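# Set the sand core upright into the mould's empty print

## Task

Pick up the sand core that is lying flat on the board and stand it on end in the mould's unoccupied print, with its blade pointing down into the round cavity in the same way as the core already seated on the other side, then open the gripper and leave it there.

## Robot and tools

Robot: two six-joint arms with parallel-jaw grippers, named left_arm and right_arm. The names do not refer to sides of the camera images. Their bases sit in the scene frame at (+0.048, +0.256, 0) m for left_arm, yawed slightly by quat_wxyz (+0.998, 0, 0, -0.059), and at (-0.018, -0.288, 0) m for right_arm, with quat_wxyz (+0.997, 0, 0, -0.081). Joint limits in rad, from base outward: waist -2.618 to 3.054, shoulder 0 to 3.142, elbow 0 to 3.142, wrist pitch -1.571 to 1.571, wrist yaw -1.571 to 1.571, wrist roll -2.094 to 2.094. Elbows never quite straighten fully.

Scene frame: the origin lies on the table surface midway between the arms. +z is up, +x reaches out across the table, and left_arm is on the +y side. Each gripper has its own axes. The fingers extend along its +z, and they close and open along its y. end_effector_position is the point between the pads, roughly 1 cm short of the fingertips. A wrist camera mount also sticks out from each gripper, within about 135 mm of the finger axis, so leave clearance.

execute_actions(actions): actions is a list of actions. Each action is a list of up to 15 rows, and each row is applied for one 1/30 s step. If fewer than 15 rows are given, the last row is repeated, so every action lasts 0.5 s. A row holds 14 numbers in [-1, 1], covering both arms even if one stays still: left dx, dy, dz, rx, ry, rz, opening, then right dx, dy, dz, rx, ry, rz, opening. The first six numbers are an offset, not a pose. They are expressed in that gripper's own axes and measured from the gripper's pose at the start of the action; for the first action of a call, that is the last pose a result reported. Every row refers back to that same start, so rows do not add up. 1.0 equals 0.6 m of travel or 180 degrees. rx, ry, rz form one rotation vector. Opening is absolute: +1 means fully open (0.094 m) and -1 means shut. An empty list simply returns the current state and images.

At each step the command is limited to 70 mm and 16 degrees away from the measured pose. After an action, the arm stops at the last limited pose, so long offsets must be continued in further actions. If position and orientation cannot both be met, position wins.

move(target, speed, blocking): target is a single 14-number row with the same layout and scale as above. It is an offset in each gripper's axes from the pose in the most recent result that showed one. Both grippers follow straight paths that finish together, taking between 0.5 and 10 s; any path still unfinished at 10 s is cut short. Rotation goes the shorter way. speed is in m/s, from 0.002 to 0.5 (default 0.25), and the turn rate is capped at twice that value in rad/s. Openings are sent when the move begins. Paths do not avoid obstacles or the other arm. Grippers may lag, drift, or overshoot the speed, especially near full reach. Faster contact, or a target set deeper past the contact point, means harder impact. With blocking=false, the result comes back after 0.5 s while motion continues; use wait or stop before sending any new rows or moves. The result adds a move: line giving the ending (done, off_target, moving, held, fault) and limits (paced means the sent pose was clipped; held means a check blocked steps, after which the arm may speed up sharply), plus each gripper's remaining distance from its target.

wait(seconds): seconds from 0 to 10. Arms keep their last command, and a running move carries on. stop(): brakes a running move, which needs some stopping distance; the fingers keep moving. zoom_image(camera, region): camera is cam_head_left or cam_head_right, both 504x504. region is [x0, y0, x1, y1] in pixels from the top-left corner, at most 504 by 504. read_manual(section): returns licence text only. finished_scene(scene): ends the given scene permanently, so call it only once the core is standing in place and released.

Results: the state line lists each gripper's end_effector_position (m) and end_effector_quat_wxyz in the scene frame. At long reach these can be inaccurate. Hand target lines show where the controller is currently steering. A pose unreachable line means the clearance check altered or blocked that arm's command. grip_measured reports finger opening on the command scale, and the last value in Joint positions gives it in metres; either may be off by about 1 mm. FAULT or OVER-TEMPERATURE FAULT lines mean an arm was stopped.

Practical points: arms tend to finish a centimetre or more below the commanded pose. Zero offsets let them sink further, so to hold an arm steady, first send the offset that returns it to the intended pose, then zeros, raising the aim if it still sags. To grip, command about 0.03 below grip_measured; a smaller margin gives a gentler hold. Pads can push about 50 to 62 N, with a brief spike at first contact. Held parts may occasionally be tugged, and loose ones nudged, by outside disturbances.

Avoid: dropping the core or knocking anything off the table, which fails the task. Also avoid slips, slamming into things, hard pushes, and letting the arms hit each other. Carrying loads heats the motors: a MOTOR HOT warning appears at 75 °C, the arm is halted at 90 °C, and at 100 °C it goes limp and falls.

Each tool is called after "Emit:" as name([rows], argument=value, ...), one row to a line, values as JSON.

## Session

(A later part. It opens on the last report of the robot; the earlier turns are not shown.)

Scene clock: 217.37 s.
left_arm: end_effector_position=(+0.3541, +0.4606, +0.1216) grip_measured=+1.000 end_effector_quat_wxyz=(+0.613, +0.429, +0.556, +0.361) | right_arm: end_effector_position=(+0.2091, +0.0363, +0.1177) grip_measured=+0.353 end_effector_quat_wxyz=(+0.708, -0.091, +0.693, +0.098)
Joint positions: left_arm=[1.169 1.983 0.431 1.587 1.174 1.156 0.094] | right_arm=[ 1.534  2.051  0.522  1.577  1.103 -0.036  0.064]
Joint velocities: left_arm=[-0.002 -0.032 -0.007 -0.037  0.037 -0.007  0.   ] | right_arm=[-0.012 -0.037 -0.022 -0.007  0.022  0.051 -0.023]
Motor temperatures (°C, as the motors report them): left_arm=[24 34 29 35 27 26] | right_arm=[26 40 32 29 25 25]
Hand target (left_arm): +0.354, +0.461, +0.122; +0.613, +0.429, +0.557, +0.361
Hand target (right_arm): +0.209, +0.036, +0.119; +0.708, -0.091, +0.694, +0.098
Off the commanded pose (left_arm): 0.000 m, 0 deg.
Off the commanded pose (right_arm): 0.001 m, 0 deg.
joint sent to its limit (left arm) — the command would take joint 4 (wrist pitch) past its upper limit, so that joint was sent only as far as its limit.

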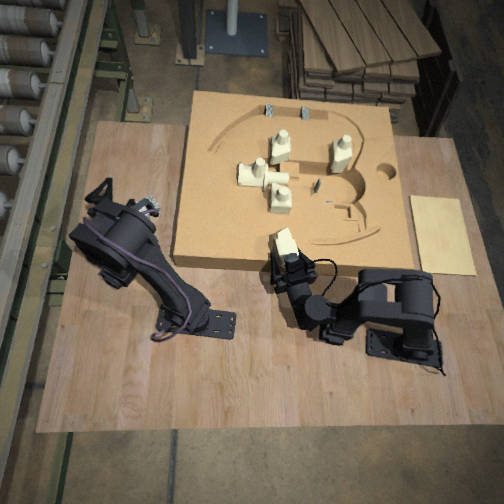

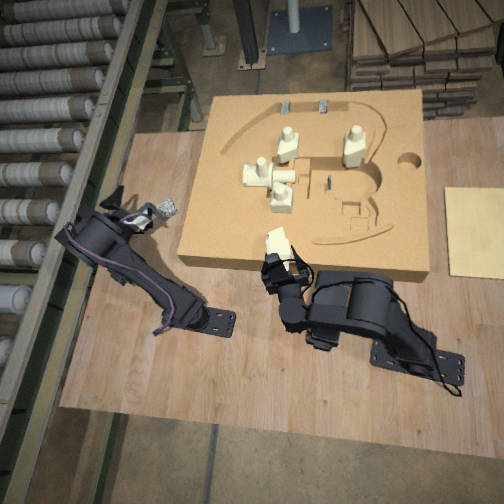

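Emit:
execute_actions([
  [[0,0,0,0,0,0,1, 0,0,0,0,0,0,0.325],[0,0,0,0,0,0,1, 0,0,0,0,0,0,0.31],[0,0,0,0,0,0,1, 0,0,0,0,0,0,0.295],[0,0,0,0,0,0,1, 0,0,0,0,0,0,0.28],[0,0,0,0,0,0,1, 0,0,0,0,0,0,0.265],[0,0,0,0,0,0,1, 0,0,0,0,0,0,0.25],[0,0,0,0,0,0,1, 0,0,0,0,0,0,0.235],[0,0,0,0,0,0,1, 0,0,0,0,0,0,0.22],[0,0,0,0,0,0,1, 0,0,0,0,0,0,0.205],[0,0,0,0,0,0,1, 0,0,0,0,0,0,0.19],[0,0,0,0,0,0,1, 0,0,0,0,0,0,0.18],[0,0,0,0,0,0,1, 0,0,0,0,0,0,0.17],[0,0,0,0,0,0,1, 0,0,0,0,0,0,0.16],[0,0,0,0,0,0,1, 0,0,0,0,0,0,0.15],[0,0,0,0,0,0,1, 0,0,0,0,0,0,0.14]],
  [[0,0,0,0,0,0,1, 0,0,0,0,0,0,0.135]],
])

Emit:
zoom_image(camera="cam_head_right", region=[225, 210, 345, 330])

Scene clock: 221.10 s.
left_arm: end_effector_position=(+0.3541, +0.4606, +0.1216) grip_measured=+1.000 end_effector_quat_wxyz=(+0.613, +0.429, +0.556, +0.361) | right_arm: end_effector_position=(+0.2091, +0.0365, +0.1177) grip_measured=+0.186 end_effector_quat_wxyz=(+0.708, -0.092, +0.693, +0.098)
Joint positions: left_arm=[1.169 1.983 0.431 1.587 1.174 1.156 0.094] | right_arm=[ 1.534  2.051  0.522  1.577  1.102 -0.036  0.056]
Joint velocities: left_arm=[-0.017 -0.007  0.012 -0.066  0.007 -0.007  0.   ] | right_arm=[-0.007  0.012  0.002  0.051 -0.022  0.051  0.001]
Motor temperatures (°C, as the motors report them): left_arm=[24 34 29 35 27 26] | right_arm=[26 40 32 29 25 25]
Hand target (left_arm): +0.354, +0.461, +0.122; +0.613, +0.429, +0.557, +0.361
Hand target (right_arm): +0.209, +0.036, +0.118; +0.708, -0.092, +0.693, +0.098
Off the commanded pose (left_arm): 0.000 m, 0 deg.
Off the commanded pose (right_arm): 0.000 m, 0 deg.
joint sent to its limit (left arm) — the command would take joint 4 (wrist pitch) past its upper limit, so that joint was sent only as far as its limit.

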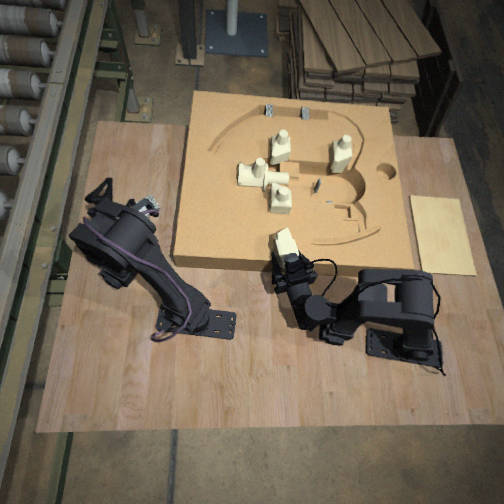

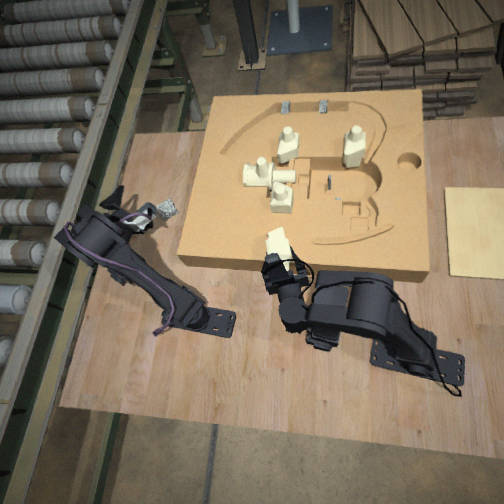

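Region (225, 210, 345, 330) of cam_head_right's 504x504 image, scaled by 4.200, with more detail than that image has.

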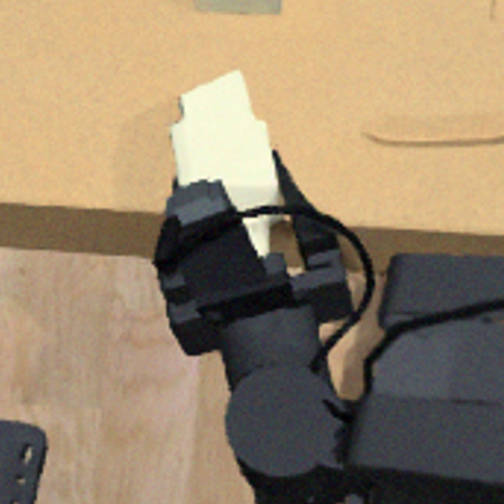

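Emit:
move(target=[0,0,0,0,0,0,1, -0.08,0,0,0,0,0,0.135], speed=0.05)

Emit:
zoom_image(camera="cam_head_left", region=[240, 200, 360, 320])

Scene clock: 223.83 s.
left_arm: end_effector_position=(+0.3541, +0.4606, +0.1216) grip_measured=+1.000 end_effector_quat_wxyz=(+0.613, +0.429, +0.556, +0.361) | right_arm: end_effector_position=(+0.2086, +0.0340, +0.1459) grip_measured=+0.186 end_effector_quat_wxyz=(+0.698, -0.119, +0.703, +0.071)
Joint positions: left_arm=[1.169 1.983 0.431 1.587 1.174 1.156 0.094] | right_arm=[ 1.534  1.839  0.522  1.282  1.102 -0.037  0.056]
Joint velocities: left_arm=[-0.002 -0.012 -0.012 -0.081 -0.037  0.022  0.   ] | right_arm=[-0.012  0.002  0.007 -0.037  0.037  0.081 -0.001]
Motor temperatures (°C, as the motors report them): left_arm=[24 34 29 36 27 26] | right_arm=[26 41 32 30 25 25]
Hand target (left_arm): +0.354, +0.461, +0.122; +0.613, +0.429, +0.557, +0.361
Hand target (right_arm): +0.208, +0.036, +0.166; +0.708, -0.092, +0.694, +0.098
Off the commanded pose (left_arm): 0.000 m, 0 deg.
Off the commanded pose (right_arm): 0.020 m, 5 deg.
joint sent to its limit (left arm) — the command would take joint 4 (wrist pitch) past its upper limit, so that joint was sent only as far as its limit.
move: off_target (right_arm)

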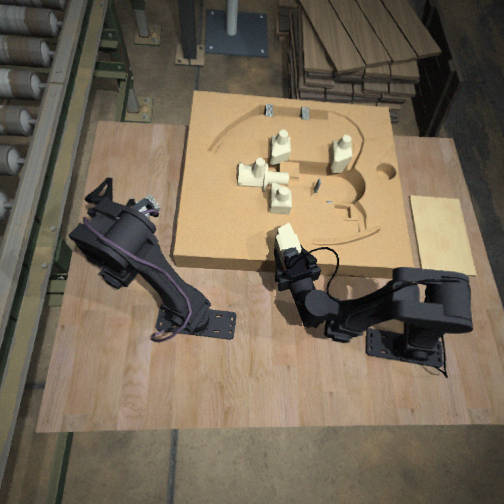

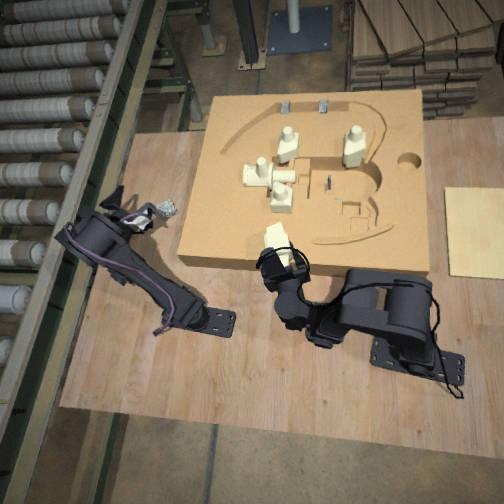

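Region (240, 200, 360, 320) of cam_head_left's 504x504 image, scaled by 4.200, with more detail than that image has.

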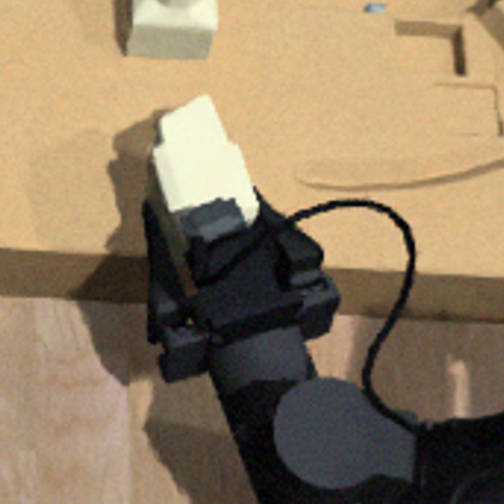

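Emit:
move(target=[0,0,0,0,0,0,1, -0.1675,-0.3775,0.106,0.0712,0.3837,0.0781,0.135], speed=0.2)

Scene clock: 236.67 s.
left_arm: end_effector_position=(+0.3541, +0.4606, +0.1216) grip_measured=+1.000 end_effector_quat_wxyz=(+0.613, +0.429, +0.556, +0.361) | right_arm: end_effector_position=(+0.3273, -0.1565, +0.2493) grip_measured=+0.185 end_effector_quat_wxyz=(+0.161, +0.010, +0.987, -0.026)
Joint positions: left_arm=[1.169 1.983 0.431 1.587 1.174 1.156 0.094] | right_arm=[ 0.615  1.782  1.989 -1.509  0.189  0.447  0.056]
Joint velocities: left_arm=[ 0.017 -0.002 -0.017 -0.022 -0.037 -0.022  0.   ] | right_arm=[-0.002 -0.002  0.002 -0.037 -0.007 -0.007  0.001]
Motor temperatures (°C, as the motors report them): left_arm=[24 34 29 36 27 26] | right_arm=[26 42 33 31 25 25]
Hand target (left_arm): +0.354, +0.461, +0.122; +0.613, +0.429, +0.557, +0.361
Hand target (right_arm): +0.333, -0.157, +0.267; +0.189, +0.013, +0.982, -0.018
Off the commanded pose (left_arm): 0.000 m, 0 deg.
Off the commanded pose (right_arm): 0.012 m, 3 deg.
joint sent to its limit (left arm) — the command would take joint 4 (wrist pitch) past its upper limit, so that joint was sent only as far as its limit.
move: off_target (right_arm)

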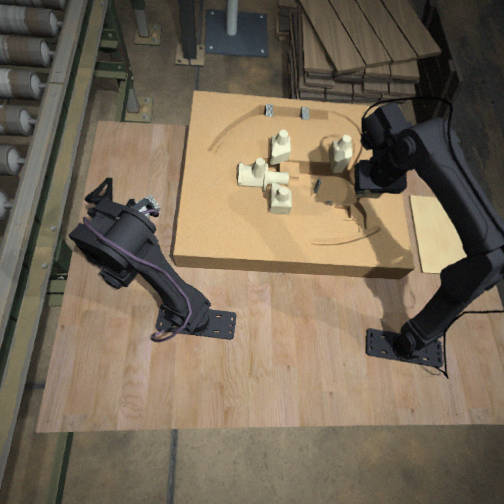

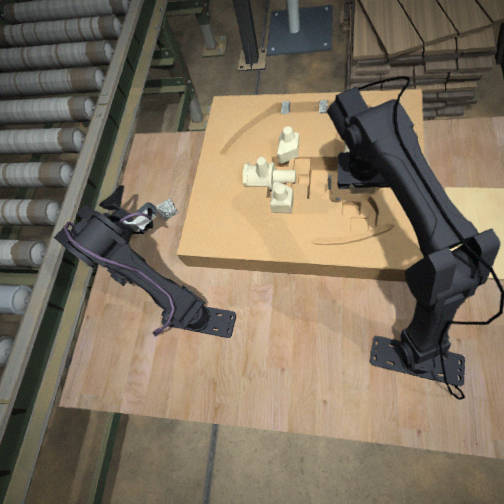

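Emit:
move(target=[0,0,0,0,0,0,1, -0.03,0.0345,0.1217,-0.0147,0.0963,0.0048,0.135], speed=0.08)

Emit:
zoom_image(camera="cam_head_left", region=[260, 120, 400, 260])

Emit:
zoom_image(camera="cam_head_right", region=[270, 110, 410, 250])

Scene clock: 245.50 s.
left_arm: end_effector_position=(+0.3541, +0.4606, +0.1216) grip_measured=+1.000 end_effector_quat_wxyz=(+0.613, +0.429, +0.556, +0.361) | right_arm: end_effector_position=(+0.3604, -0.1406, +0.1650) grip_measured=+0.186 end_effector_quat_wxyz=(+0.023, +0.017, +1.000, -0.001)
Joint positions: left_arm=[1.169 1.983 0.431 1.587 1.174 1.156 0.094] | right_arm=[ 0.54   2.097  2.122 -1.556  0.02   0.41   0.056]
Joint velocities: left_arm=[ 0.017  0.002  0.002 -0.037 -0.022 -0.007  0.   ] | right_arm=[-0.012  0.002  0.017 -0.051 -0.022  0.007 -0.   ]
Motor temperatures (°C, as the motors report them): left_arm=[24 34 29 36 27 26] | right_arm=[26 42 35 30 25 25]
Hand target (left_arm): +0.354, +0.461, +0.122; +0.613, +0.429, +0.557, +0.361
Hand target (right_arm): +0.366, -0.140, +0.182; +0.046, +0.017, +0.999, +0.012
Off the commanded pose (left_arm): 0.000 m, 0 deg.
Off the commanded pose (right_arm): 0.021 m, 1 deg.
joint sent to its limit (left arm) — the command would take joint 4 (wrist pitch) past its upper limit, so that joint was sent only as far as its limit.
joint sent to its limit (right arm) — the command would take joint 4 (wrist pitch) past its lower limit, so that joint was sent only as far as its limit.
move: off_target (right_arm)

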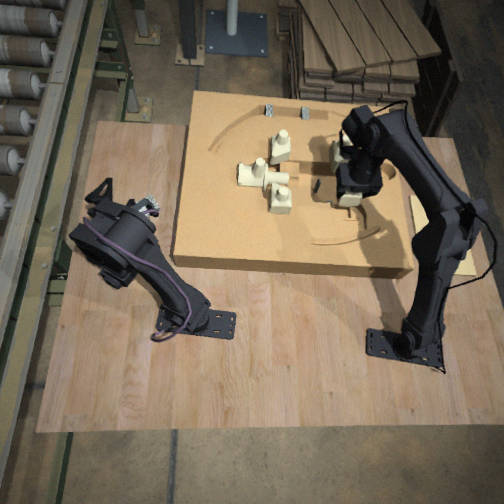

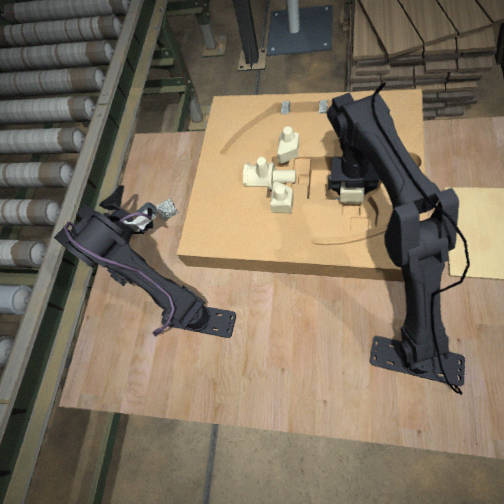

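Region (260, 120, 400, 260) of cam_head_left's 504x504 image, scaled by 3.600, with more detail than that image has.

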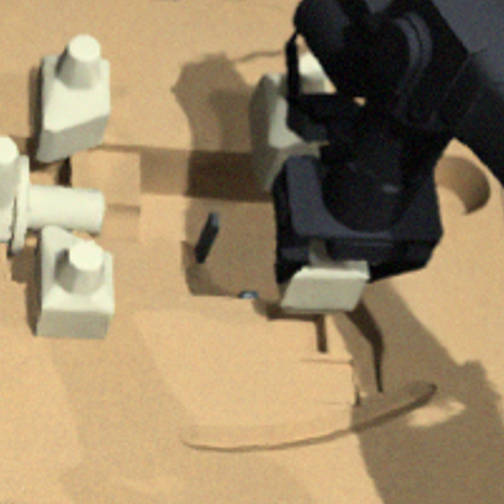

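Region (270, 110, 410, 250) of cam_head_right's 504x504 image, scaled by 3.600, with more detail than that image has.

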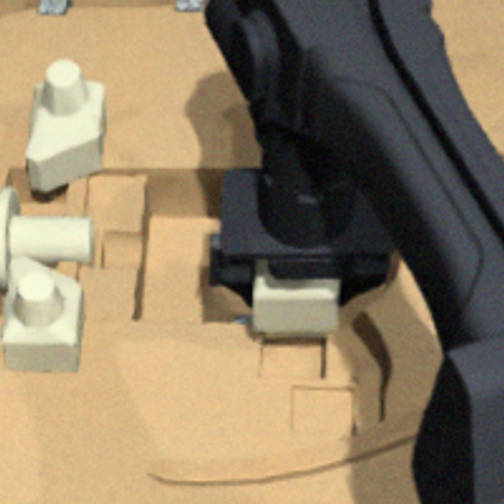

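Emit:
execute_actions([
  [[0,0,0,0,0,0,1, -0.009,0,-0.027,-0.008,-0.014,0,0.135],[0,0,0,0,0,0,1, -0.008,0,-0.0255,-0.008,-0.0135,0,0.135],[0,0,0,0,0,0,1, -0.007,0,-0.024,-0.008,-0.013,0,0.135],[0,0,0,0,0,0,1, -0.006,0,-0.0225,-0.008,-0.0125,0,0.135],[0,0,0,0,0,0,1, -0.005,0,-0.021,-0.008,-0.012,0,0.135],[0,0,0,0,0,0,1, -0.004,0,-0.0195,-0.008,-0.0115,0,0.135],[0,0,0,0,0,0,1, -0.003,0,-0.018,-0.008,-0.011,0,0.135],[0,0,0,0,0,0,1, -0.002,0,-0.0165,-0.008,-0.0105,0,0.135],[0,0,0,0,0,0,1, -0.001,0,-0.015,-0.008,-0.01,0,0.135],[0,0,0,0,0,0,1, 0.0,0,-0.0135,-0.008,-0.0095,0,0.135],[0,0,0,0,0,0,1, 0.001,0,-0.012,-0.008,-0.009,0,0.135],[0,0,0,0,0,0,1, 0.002,0,-0.0105,-0.008,-0.0085,0,0.135],[0,0,0,0,0,0,1, 0.003,0,-0.009,-0.008,-0.008,0,0.135],[0,0,0,0,0,0,1, 0.004,0,-0.008,-0.008,-0.0075,0,0.135],[0,0,0,0,0,0,1, 0.005,0,-0.007,-0.008,-0.007,0,0.135]],
])

Emit:
wait(seconds=0.5)

Emit:
zoom_image(camera="cam_head_left", region=[260, 120, 400, 260])

Emit:
zoom_image(camera="cam_head_right", region=[270, 110, 410, 250])

Scene clock: 261.73 s.
left_arm: end_effector_position=(+0.3541, +0.4606, +0.1216) grip_measured=+1.000 end_effector_quat_wxyz=(+0.613, +0.429, +0.556, +0.361) | right_arm: end_effector_position=(+0.3563, -0.1411, +0.1580) grip_measured=+0.185 end_effector_quat_wxyz=(+0.013, +0.016, +1.000, -0.002)
Joint positions: left_arm=[1.169 1.983 0.431 1.587 1.174 1.156 0.094] | right_arm=[ 0.54   2.092  2.087 -1.544  0.014  0.41   0.056]
Joint velocities: left_arm=[-0.022  0.002  0.012 -0.051 -0.095 -0.007  0.   ] | right_arm=[-0.007 -0.027 -0.178 -0.051 -0.022 -0.037 -0.001]
Motor temperatures (°C, as the motors report them): left_arm=[24 34 29 36 27 26] | right_arm=[26 46 37 28 25 25]
Hand target (left_arm): +0.354, +0.461, +0.122; +0.613, +0.429, +0.557, +0.361
Hand target (right_arm): +0.357, -0.141, +0.169; +0.033, +0.016, +0.999, +0.011
Off the commanded pose (left_arm): 0.000 m, 0 deg.
Off the commanded pose (right_arm): 0.011 m, 3 deg.
joint sent to its limit (left arm) — the command would take joint 4 (wrist pitch) past its upper limit, so that joint was sent only as far as its limit.

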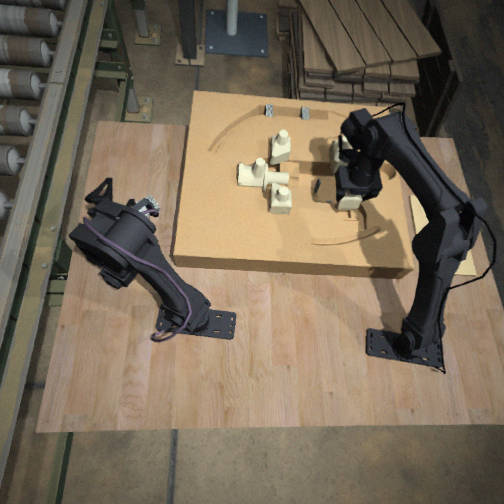

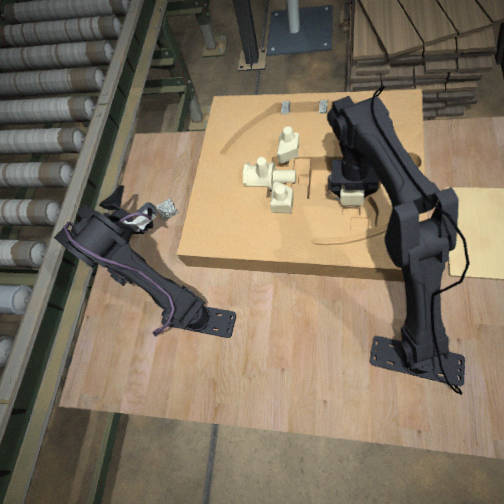

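Scene clock: 262.23 s.
left_arm: end_effector_position=(+0.3541, +0.4606, +0.1216) grip_measured=+1.000 end_effector_quat_wxyz=(+0.613, +0.429, +0.556, +0.361) | right_arm: end_effector_position=(+0.3557, -0.1410, +0.1547) grip_measured=+0.185 end_effector_quat_wxyz=(+0.010, +0.016, +1.000, -0.002)
Joint positions: left_arm=[1.169 1.983 0.431 1.587 1.174 1.156 0.094] | right_arm=[ 0.54   2.092  2.073 -1.536  0.012  0.41   0.056]
Joint velocities: left_arm=[-0.017 -0.012  0.002 -0.007 -0.022 -0.022  0.   ] | right_arm=[ 0.002 -0.022  0.007 -0.007  0.022  0.037 -0.   ]
Motor temperatures (°C, as the motors report them): left_arm=[24 34 29 36 27 26] | right_arm=[26 47 37 28 25 25]
Hand target (left_arm): +0.354, +0.461, +0.122; +0.613, +0.429, +0.557, +0.361
Hand target (right_arm): +0.357, -0.141, +0.169; +0.033, +0.016, +0.999, +0.011
Off the commanded pose (left_arm): 0.000 m, 0 deg.
Off the commanded pose (right_arm): 0.014 m, 3 deg.
wait: 0.50 s; at rest by 0.23 s

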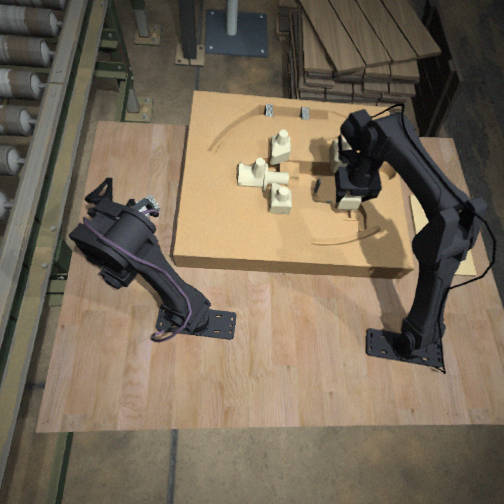

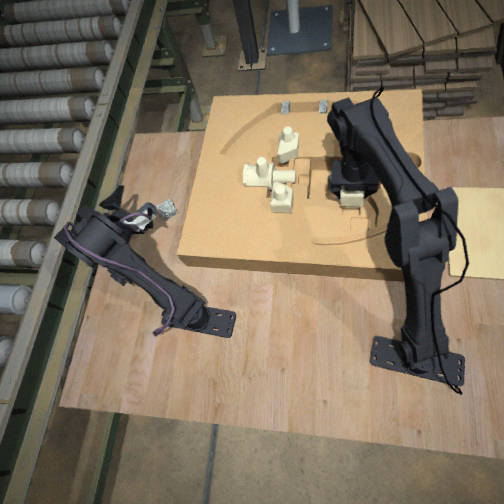

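Region (260, 120, 400, 260) of cam_head_left's 504x504 image, scaled by 3.600, with more detail than that image has.

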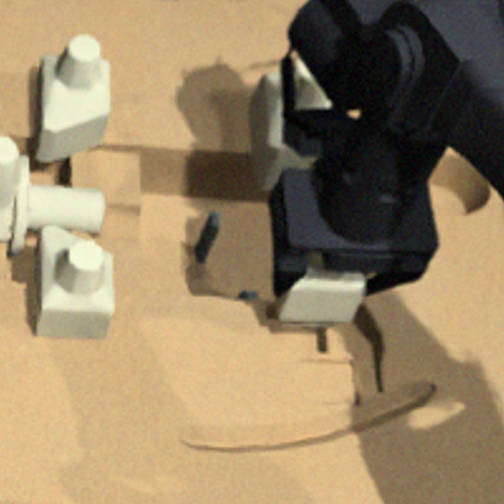

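Region (270, 110, 410, 250) of cam_head_right's 504x504 image, scaled by 3.600, with more detail than that image has.

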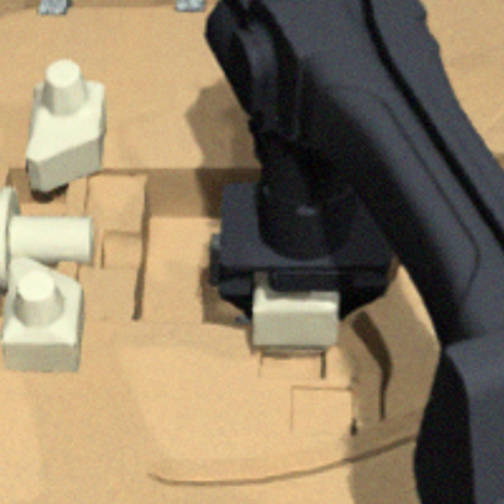

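Emit:
execute_actions([
  [[0,0,0,0,0,0,1, -0.002,0,-0.023,-0.0083,-0.0146,0,0.135],[0,0,0,0,0,0,1, -0.0015,0,-0.022,-0.0083,-0.0146,0,0.135],[0,0,0,0,0,0,1, -0.001,0,-0.021,-0.0083,-0.0146,0,0.135],[0,0,0,0,0,0,1, -0.0005,0,-0.02,-0.0083,-0.0146,0,0.135],[0,0,0,0,0,0,1, 0,0,-0.0185,-0.0083,-0.0146,0,0.135],[0,0,0,0,0,0,1, 0.0005,0,-0.017,-0.0083,-0.0146,0,0.135],[0,0,0,0,0,0,1, 0.001,0,-0.0155,-0.0083,-0.0146,0,0.135],[0,0,0,0,0,0,1, 0.0015,0,-0.014,-0.0083,-0.0146,0,0.135],[0,0,0,0,0,0,1, 0.002,0,-0.0125,-0.0083,-0.0146,0,0.135],[0,0,0,0,0,0,1, 0.0025,0,-0.011,-0.0083,-0.0146,0,0.135],[0,0,0,0,0,0,1, 0.003,0,-0.01,-0.0083,-0.0146,0,0.135],[0,0,0,0,0,0,1, 0.0035,0,-0.009,-0.0083,-0.0146,0,0.135],[0,0,0,0,0,0,1, 0.004,0,-0.008,-0.0083,-0.0146,0,0.135],[0,0,0,0,0,0,1, 0.0045,0,-0.0075,-0.0083,-0.0146,0,0.135],[0,0,0,0,0,0,1, 0.005,0,-0.007,-0.0083,-0.0146,0,0.135]],
])

Emit:
wait(seconds=0.5)

Emit:
zoom_image(camera="cam_head_left", region=[260, 120, 400, 260])

Emit:
zoom_image(camera="cam_head_right", region=[270, 110, 410, 250])

Scene clock: 271.50 s.
left_arm: end_effector_position=(+0.3541, +0.4606, +0.1216) grip_measured=+1.000 end_effector_quat_wxyz=(+0.613, +0.429, +0.556, +0.361) | right_arm: end_effector_position=(+0.3500, -0.1432, +0.1465) grip_measured=+0.185 end_effector_quat_wxyz=(+0.006, +0.016, +1.000, -0.004)
Joint positions: left_arm=[1.169 1.983 0.431 1.587 1.174 1.156 0.094] | right_arm=[ 0.54   2.064  1.998 -1.497  0.012  0.41   0.056]
Joint velocities: left_arm=[-0.002 -0.007  0.002  0.007 -0.022 -0.066  0.   ] | right_arm=[ 0.007 -0.032 -0.154  0.095 -0.007 -0.037  0.   ]
Motor temperatures (°C, as the motors report them): left_arm=[24 34 29 36 27 26] | right_arm=[26 50 35 28 25 25]
Hand target (left_arm): +0.354, +0.461, +0.122; +0.613, +0.429, +0.557, +0.361
Hand target (right_arm): +0.353, -0.141, +0.159; +0.032, +0.016, +0.999, +0.010
Off the commanded pose (left_arm): 0.000 m, 0 deg.
Off the commanded pose (right_arm): 0.013 m, 4 deg.
joint sent to its limit (left arm) — the command would take joint 4 (wrist pitch) past its upper limit, so that joint was sent only as far as its limit.

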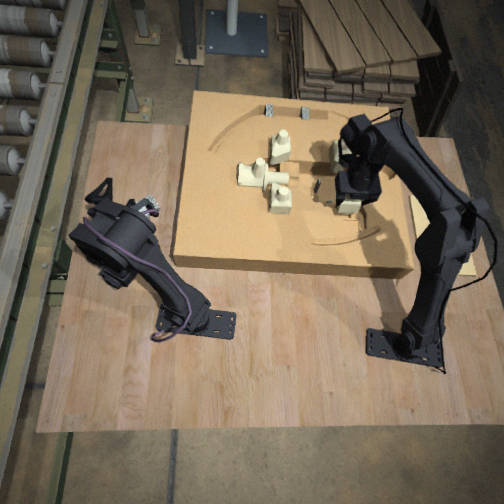

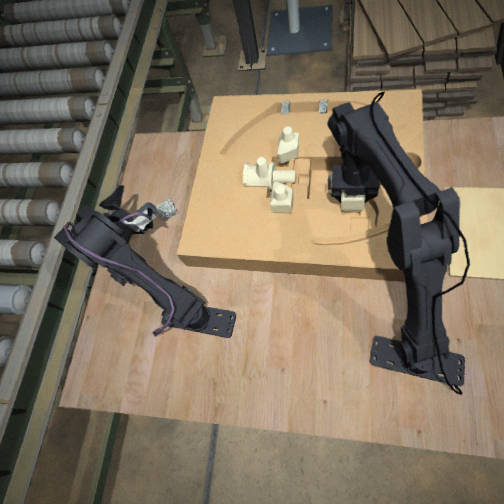

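Scene clock: 272.00 s.
left_arm: end_effector_position=(+0.3541, +0.4606, +0.1216) grip_measured=+1.000 end_effector_quat_wxyz=(+0.613, +0.429, +0.556, +0.361) | right_arm: end_effector_position=(+0.3515, -0.1426, +0.1463) grip_measured=+0.185 end_effector_quat_wxyz=(+0.010, +0.016, +1.000, -0.002)
Joint positions: left_arm=[1.169 1.983 0.431 1.587 1.174 1.156 0.094] | right_arm=[ 0.54   2.06   1.991 -1.484  0.012  0.41   0.056]
Joint velocities: left_arm=[-0.002  0.012 -0.002  0.051  0.022 -0.022  0.   ] | right_arm=[-0.007  0.002 -0.007 -0.007  0.022  0.007 -0.001]
Motor temperatures (°C, as the motors report them): left_arm=[24 34 29 36 27 26] | right_arm=[26 50 35 28 25 25]
Hand target (left_arm): +0.354, +0.461, +0.122; +0.613, +0.429, +0.557, +0.361
Hand target (right_arm): +0.353, -0.141, +0.159; +0.032, +0.016, +0.999, +0.010
Off the commanded pose (left_arm): 0.000 m, 0 deg.
Off the commanded pose (right_arm): 0.013 m, 3 deg.
wait: 0.50 s; at rest by 0.17 s

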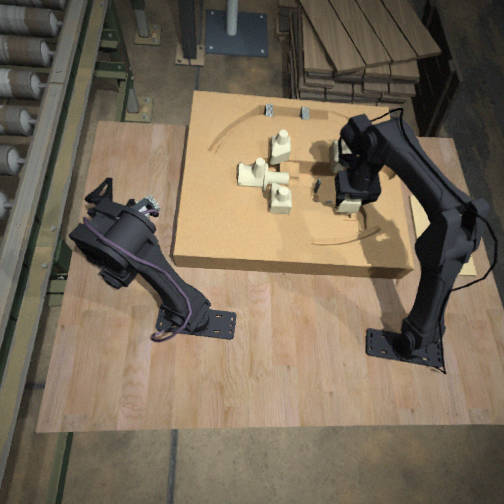

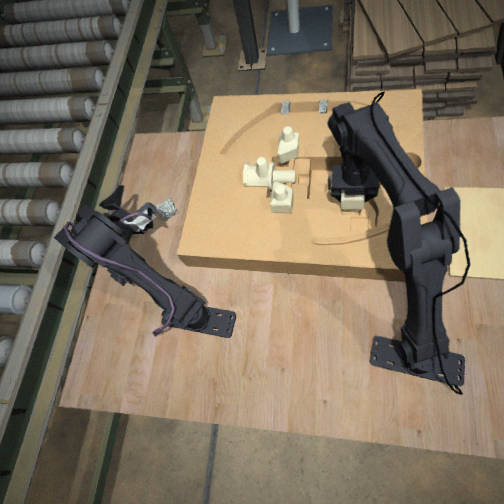

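Region (260, 120, 400, 260) of cam_head_left's 504x504 image, scaled by 3.600, with more detail than that image has.

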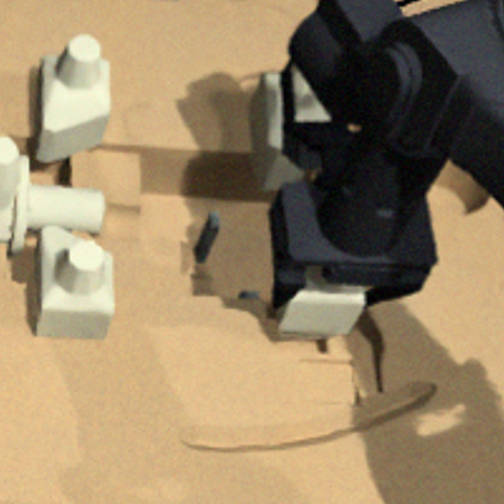

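Region (270, 110, 410, 250) of cam_head_right's 504x504 image, scaled by 3.600, with more detail than that image has.

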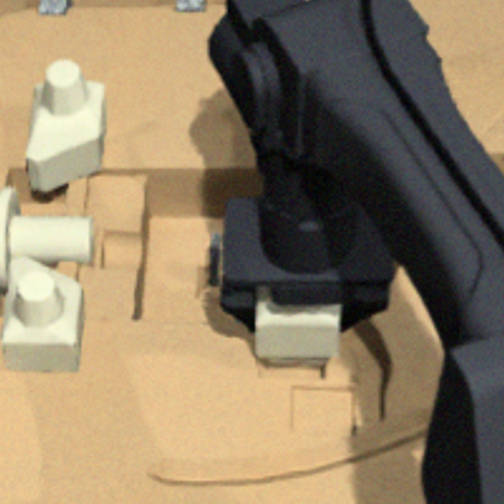

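Let me zoom closer at the peg/pocket.

Emit:
zoom_image(camera="cam_head_right", region=[325, 180, 385, 240])

Emit:
zoom_image(camera="cam_head_left", region=[320, 180, 380, 240])

Region (325, 180, 385, 240) of cam_head_right's 504x504 image, scaled by 8.400, with more detail than that image has.

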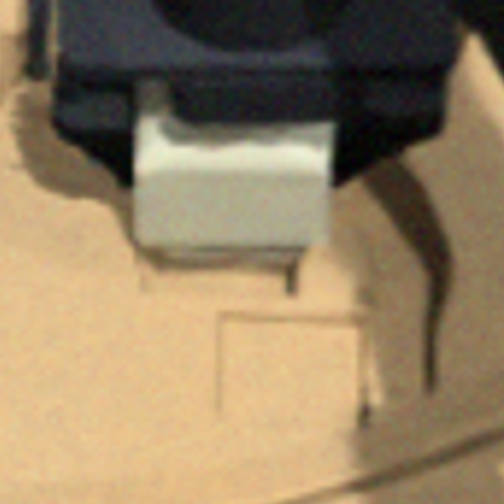

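Region (320, 180, 380, 240) of cam_head_left's 504x504 image, scaled by 8.400, with more detail than that image has.

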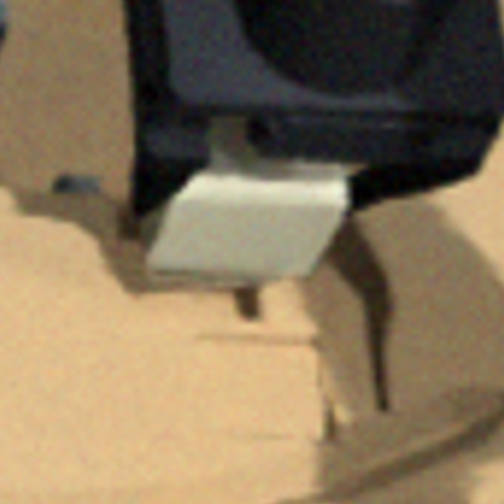

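Emit:
execute_actions([
  [[0,0,0,0,0,0,1, -0.002,0.003,-0.021,-0.008,-0.014,0,0.135],[0,0,0,0,0,0,1, -0.002,0.004,-0.021,-0.008,-0.014,0,0.135],[0,0,0,0,0,0,1, -0.0015,0.005,-0.021,-0.008,-0.014,0,0.135],[0,0,0,0,0,0,1, -0.001,0.006,-0.021,-0.008,-0.014,0,0.135],[0,0,0,0,0,0,1, -0.0005,0.007,-0.021,-0.008,-0.014,0,0.135],[0,0,0,0,0,0,1, 0,0.008,-0.021,-0.008,-0.014,0,0.135],[0,0,0,0,0,0,1, 0,0.009,-0.021,-0.008,-0.014,0,0.135],[0,0,0,0,0,0,1, 0,0.01,-0.021,-0.008,-0.014,0,0.135]],
])

Emit:
zoom_image(camera="cam_head_right", region=[325, 180, 385, 240])

Scene clock: 278.43 s.
left_arm: end_effector_position=(+0.3541, +0.4606, +0.1216) grip_measured=+1.000 end_effector_quat_wxyz=(+0.613, +0.429, +0.556, +0.361) | right_arm: end_effector_position=(+0.3518, -0.1425, +0.1463) grip_measured=+0.185 end_effector_quat_wxyz=(+0.011, +0.018, +1.000, -0.002)
Joint positions: left_arm=[1.169 1.983 0.431 1.587 1.174 1.156 0.094] | right_arm=[ 0.54   2.06   1.991 -1.483  0.012  0.413  0.056]
Joint velocities: left_arm=[-0.007 -0.027 -0.007 -0.037  0.022  0.051  0.   ] | right_arm=[-0.002  0.012  0.007  0.022  0.037 -0.022 -0.001]
Motor temperatures (°C, as the motors report them): left_arm=[24 35 29 36 27 26] | right_arm=[26 51 35 27 25 25]
Hand target (left_arm): +0.354, +0.461, +0.122; +0.613, +0.429, +0.557, +0.361
Hand target (right_arm): +0.351, -0.137, +0.159; +0.032, +0.016, +0.999, +0.011
Off the commanded pose (left_arm): 0.000 m, 0 deg.
Off the commanded pose (right_arm): 0.014 m, 3 deg.
joint sent to its limit (left arm) — the command would take joint 4 (wrist pitch) past its upper limit, so that joint was sent only as far as its limit.

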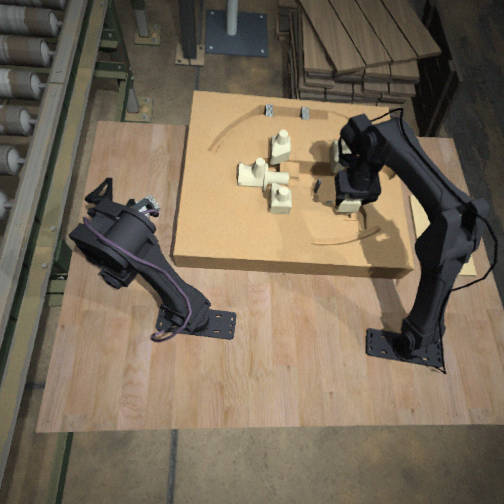

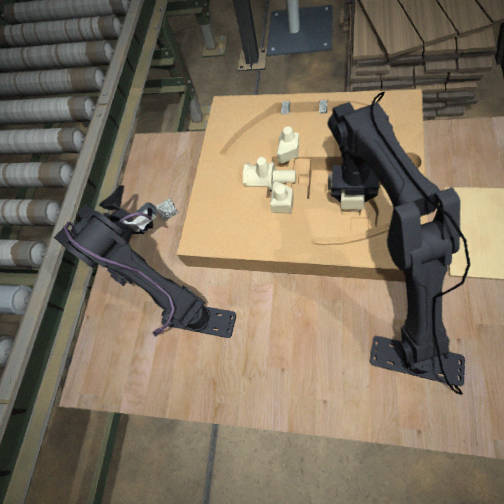

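Region (325, 180, 385, 240) of cam_head_right's 504x504 image, scaled by 8.400, with more detail than that image has.

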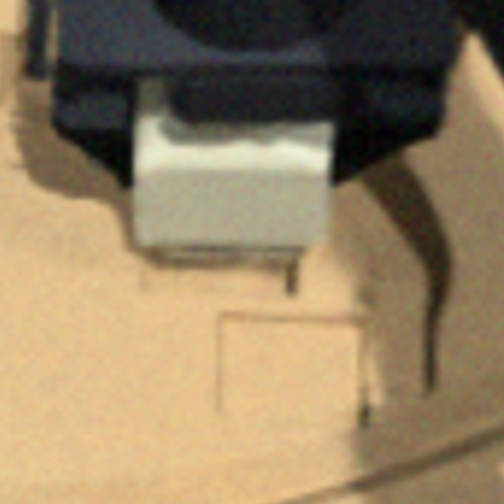

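Emit:
execute_actions([
  [[0,0,0,0,0,0,1, 0.0005,0.0105,-0.021,-0.008,-0.014,0,0.135],[0,0,0,0,0,0,1, 0.0005,0.011,-0.021,-0.008,-0.014,0,0.135],[0,0,0,0,0,0,1, 0.0005,0.0115,-0.021,-0.008,-0.014,0,0.135],[0,0,0,0,0,0,1, 0.0005,0.012,-0.021,-0.008,-0.014,0,0.135],[0,0,0,0,0,0,1, 0.0005,0.0125,-0.021,-0.008,-0.014,0,0.135],[0,0,0,0,0,0,1, 0.0005,0.013,-0.021,-0.008,-0.014,0,0.135],[0,0,0,0,0,0,1, 0.0005,0.0135,-0.021,-0.008,-0.014,0,0.135],[0,0,0,0,0,0,1, 0.0005,0.014,-0.021,-0.008,-0.014,0,0.135],[0,0,0,0,0,0,1, 0.0005,0.0145,-0.021,-0.008,-0.014,0,0.135],[0,0,0,0,0,0,1, 0.0005,0.015,-0.021,-0.008,-0.014,0,0.135]],
])

Scene clock: 280.87 s.
left_arm: end_effector_position=(+0.3541, +0.4606, +0.1216) grip_measured=+1.000 end_effector_quat_wxyz=(+0.613, +0.429, +0.556, +0.361) | right_arm: end_effector_position=(+0.3502, -0.1383, +0.1463) grip_measured=+0.185 end_effector_quat_wxyz=(+0.011, +0.017, +1.000, -0.001)
Joint positions: left_arm=[1.169 1.983 0.431 1.587 1.174 1.156 0.094] | right_arm=[ 0.552  2.06   1.991 -1.482  0.011  0.422  0.056]
Joint velocities: left_arm=[ 0.007  0.002 -0.002 -0.051  0.007 -0.022  0.   ] | right_arm=[-0.007  0.002  0.012 -0.007  0.007 -0.007 -0.001]
Motor temperatures (°C, as the motors report them): left_arm=[24 35 29 36 27 26] | right_arm=[26 51 34 27 25 25]
Hand target (left_arm): +0.354, +0.461, +0.122; +0.613, +0.429, +0.557, +0.361
Hand target (right_arm): +0.352, -0.134, +0.159; +0.033, +0.018, +0.999, +0.011
Off the commanded pose (left_arm): 0.000 m, 0 deg.
Off the commanded pose (right_arm): 0.014 m, 3 deg.
joint sent to its limit (left arm) — the command would take joint 4 (wrist pitch) past its upper limit, so that joint was sent only as far as its limit.

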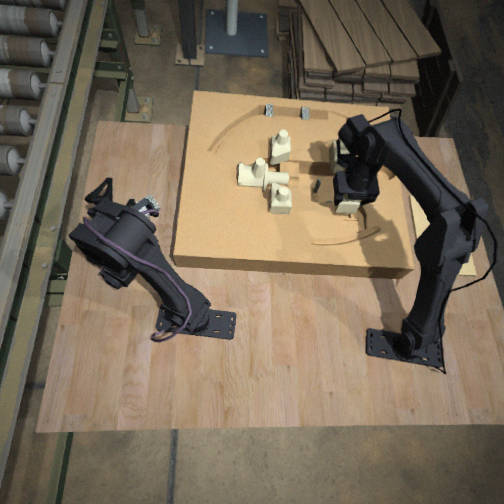

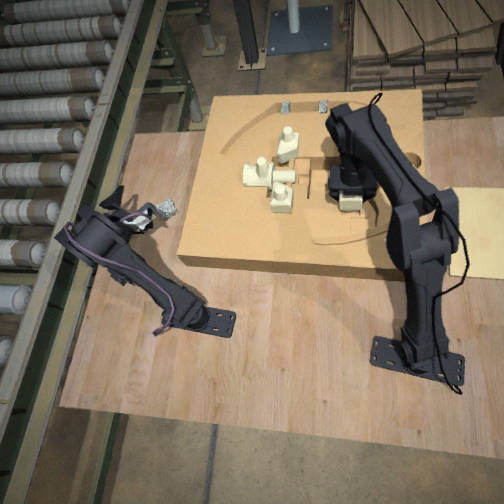

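Emit:
zoom_image(camera="cam_head_right", region=[325, 180, 385, 240])

Emit:
zoom_image(camera="cam_head_left", region=[320, 180, 380, 240])

Region (325, 180, 385, 240) of cam_head_right's 504x504 image, scaled by 8.400, with more detail than that image has.

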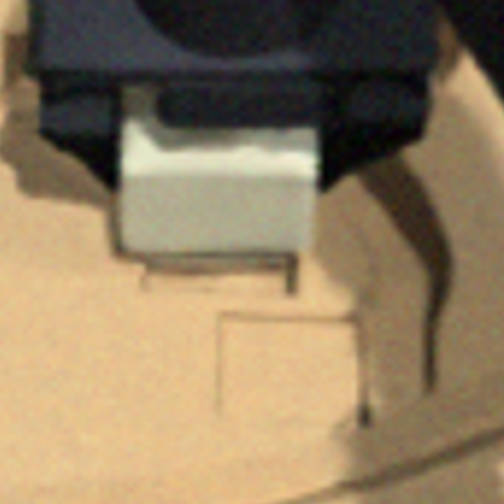

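Region (320, 180, 380, 240) of cam_head_left's 504x504 image, scaled by 8.400, with more detail than that image has.

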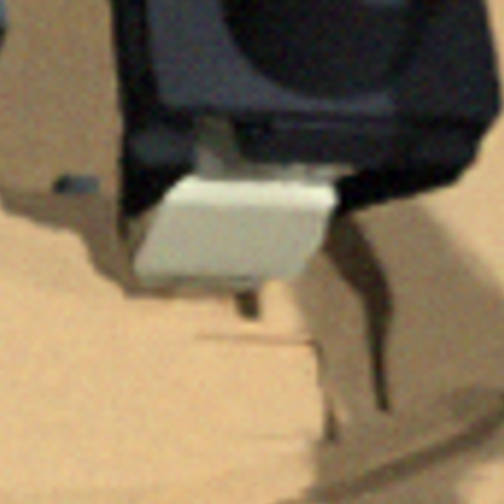

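Emit:
execute_actions([
  [[0,0,0,0,0,0,1, -0.003,0.003,-0.021,-0.008,-0.014,0.002,0.135],[0,0,0,0,0,0,1, -0.003,0.002,-0.021,-0.008,-0.014,0.004,0.135],[0,0,0,0,0,0,1, -0.003,0.001,-0.021,-0.008,-0.014,0.006,0.135],[0,0,0,0,0,0,1, -0.002,0.001,-0.021,-0.008,-0.014,0.008,0.135],[0,0,0,0,0,0,1, -0.002,0.001,-0.021,-0.008,-0.014,0.01,0.135],[0,0,0,0,0,0,1, -0.002,0.001,-0.021,-0.008,-0.014,0.012,0.135]],
])

Emit:
zoom_image(camera="cam_head_right", region=[325, 180, 385, 240])

Emit:
zoom_image(camera="cam_head_left", region=[320, 180, 380, 240])

Scene clock: 289.63 s.
left_arm: end_effector_position=(+0.3541, +0.4606, +0.1216) grip_measured=+1.000 end_effector_quat_wxyz=(+0.613, +0.429, +0.556, +0.361) | right_arm: end_effector_position=(+0.3509, -0.1381, +0.1463) grip_measured=+0.185 end_effector_quat_wxyz=(+0.012, +0.030, +0.999, -0.001)
Joint positions: left_arm=[1.169 1.983 0.431 1.587 1.174 1.156 0.094] | right_arm=[ 0.552  2.06   1.991 -1.479  0.011  0.448  0.056]
Joint velocities: left_arm=[ 0.012 -0.012 -0.017  0.022 -0.037 -0.037  0.   ] | right_arm=[-0.017 -0.002  0.027 -0.051 -0.022 -0.022  0.001]
Motor temperatures (°C, as the motors report them): left_arm=[24 35 29 36 27 26] | right_arm=[26 52 34 27 25 25]
Hand target (left_arm): +0.354, +0.461, +0.122; +0.613, +0.429, +0.557, +0.361
Hand target (right_arm): +0.351, -0.138, +0.159; +0.033, +0.036, +0.999, +0.011
Off the commanded pose (left_arm): 0.000 m, 0 deg.
Off the commanded pose (right_arm): 0.013 m, 3 deg.
joint sent to its limit (left arm) — the command would take joint 4 (wrist pitch) past its upper limit, so that joint was sent only as far as its limit.

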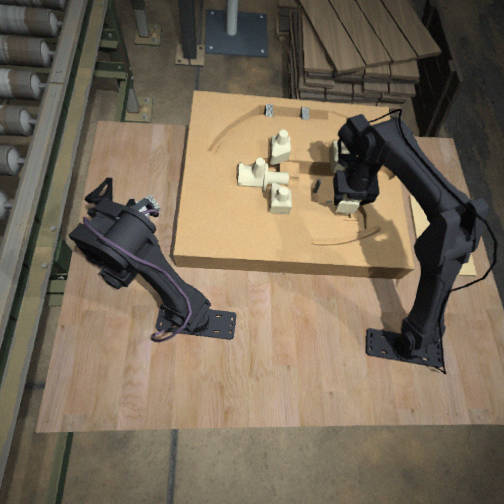

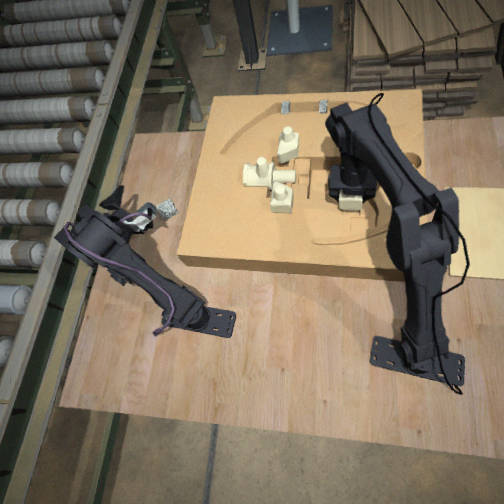

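Region (325, 180, 385, 240) of cam_head_right's 504x504 image, scaled by 8.400, with more detail than that image has.

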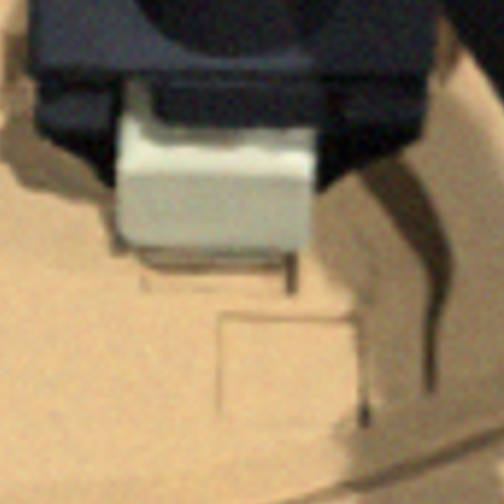

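Region (320, 180, 380, 240) of cam_head_left's 504x504 image, scaled by 8.400, with more detail than that image has.

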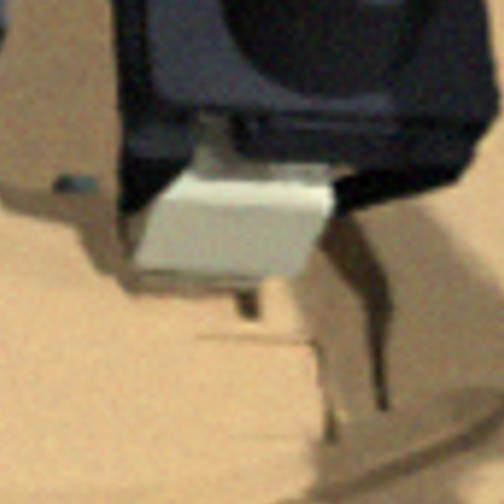

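Emit:
execute_actions([
  [[0,0,0,0,0,0,1, 0.001,-0.006,-0.021,-0.008,-0.0135,0.004,0.135],[0,0,0,0,0,0,1, 0.002,-0.01,-0.021,-0.008,-0.0135,0.004,0.135],[0,0,0,0,0,0,1, 0.002,-0.013,-0.021,-0.008,-0.0135,0.004,0.135],[0,0,0,0,0,0,1, 0.002,-0.015,-0.021,-0.008,-0.0135,0.004,0.135],[0,0,0,0,0,0,1, 0.002,-0.015,-0.021,-0.008,-0.0135,0.004,0.135],[0,0,0,0,0,0,1, 0.002,-0.0115,-0.021,-0.008,-0.0135,0.004,0.135]],
])

Emit:
zoom_image(camera="cam_head_right", region=[325, 180, 385, 240])

Scene clock: 293.87 s.
left_arm: end_effector_position=(+0.3541, +0.4606, +0.1216) grip_measured=+1.000 end_effector_quat_wxyz=(+0.613, +0.429, +0.556, +0.361) | right_arm: end_effector_position=(+0.3490, -0.1430, +0.1472) grip_measured=+0.185 end_effector_quat_wxyz=(+0.017, +0.035, +0.999, +0.003)
Joint positions: left_arm=[1.169 1.983 0.431 1.587 1.174 1.156 0.094] | right_arm=[ 0.54   2.031  1.951 -1.458  0.009  0.447  0.056]
Joint velocities: left_arm=[-0.012 -0.002 -0.007  0.022  0.037 -0.066  0.   ] | right_arm=[-0.007 -0.002 -0.002  0.007  0.051  0.007  0.   ]
Motor temperatures (°C, as the motors report them): left_arm=[24 35 29 36 27 26] | right_arm=[26 52 34 27 25 25]
Hand target (left_arm): +0.354, +0.461, +0.122; +0.613, +0.429, +0.557, +0.361
Hand target (right_arm): +0.349, -0.145, +0.159; +0.034, +0.036, +0.999, +0.011
Off the commanded pose (left_arm): 0.000 m, 0 deg.
Off the commanded pose (right_arm): 0.012 m, 2 deg.
joint sent to its limit (left arm) — the command would take joint 4 (wrist pitch) past its upper limit, so that joint was sent only as far as its limit.

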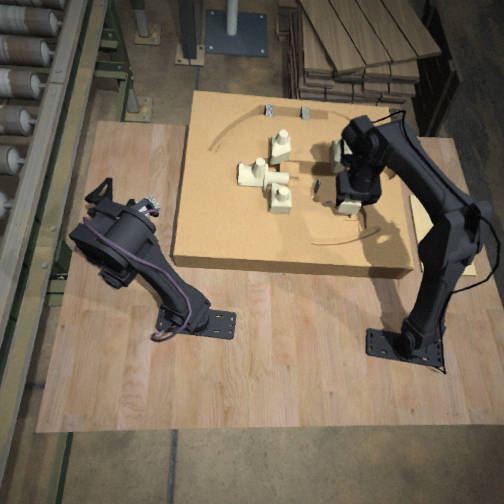

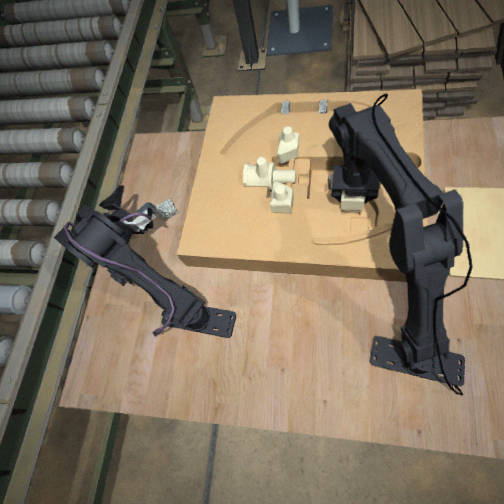

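Region (325, 180, 385, 240) of cam_head_right's 504x504 image, scaled by 8.400, with more detail than that image has.

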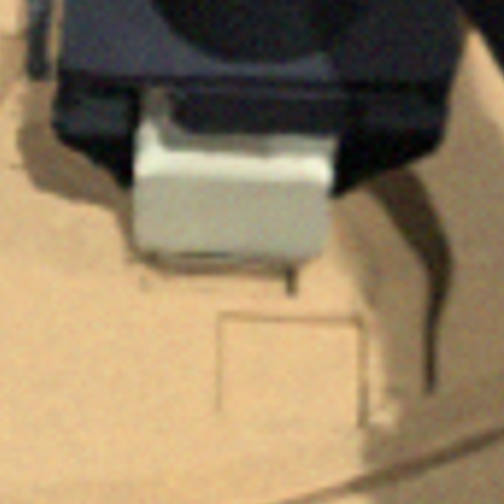

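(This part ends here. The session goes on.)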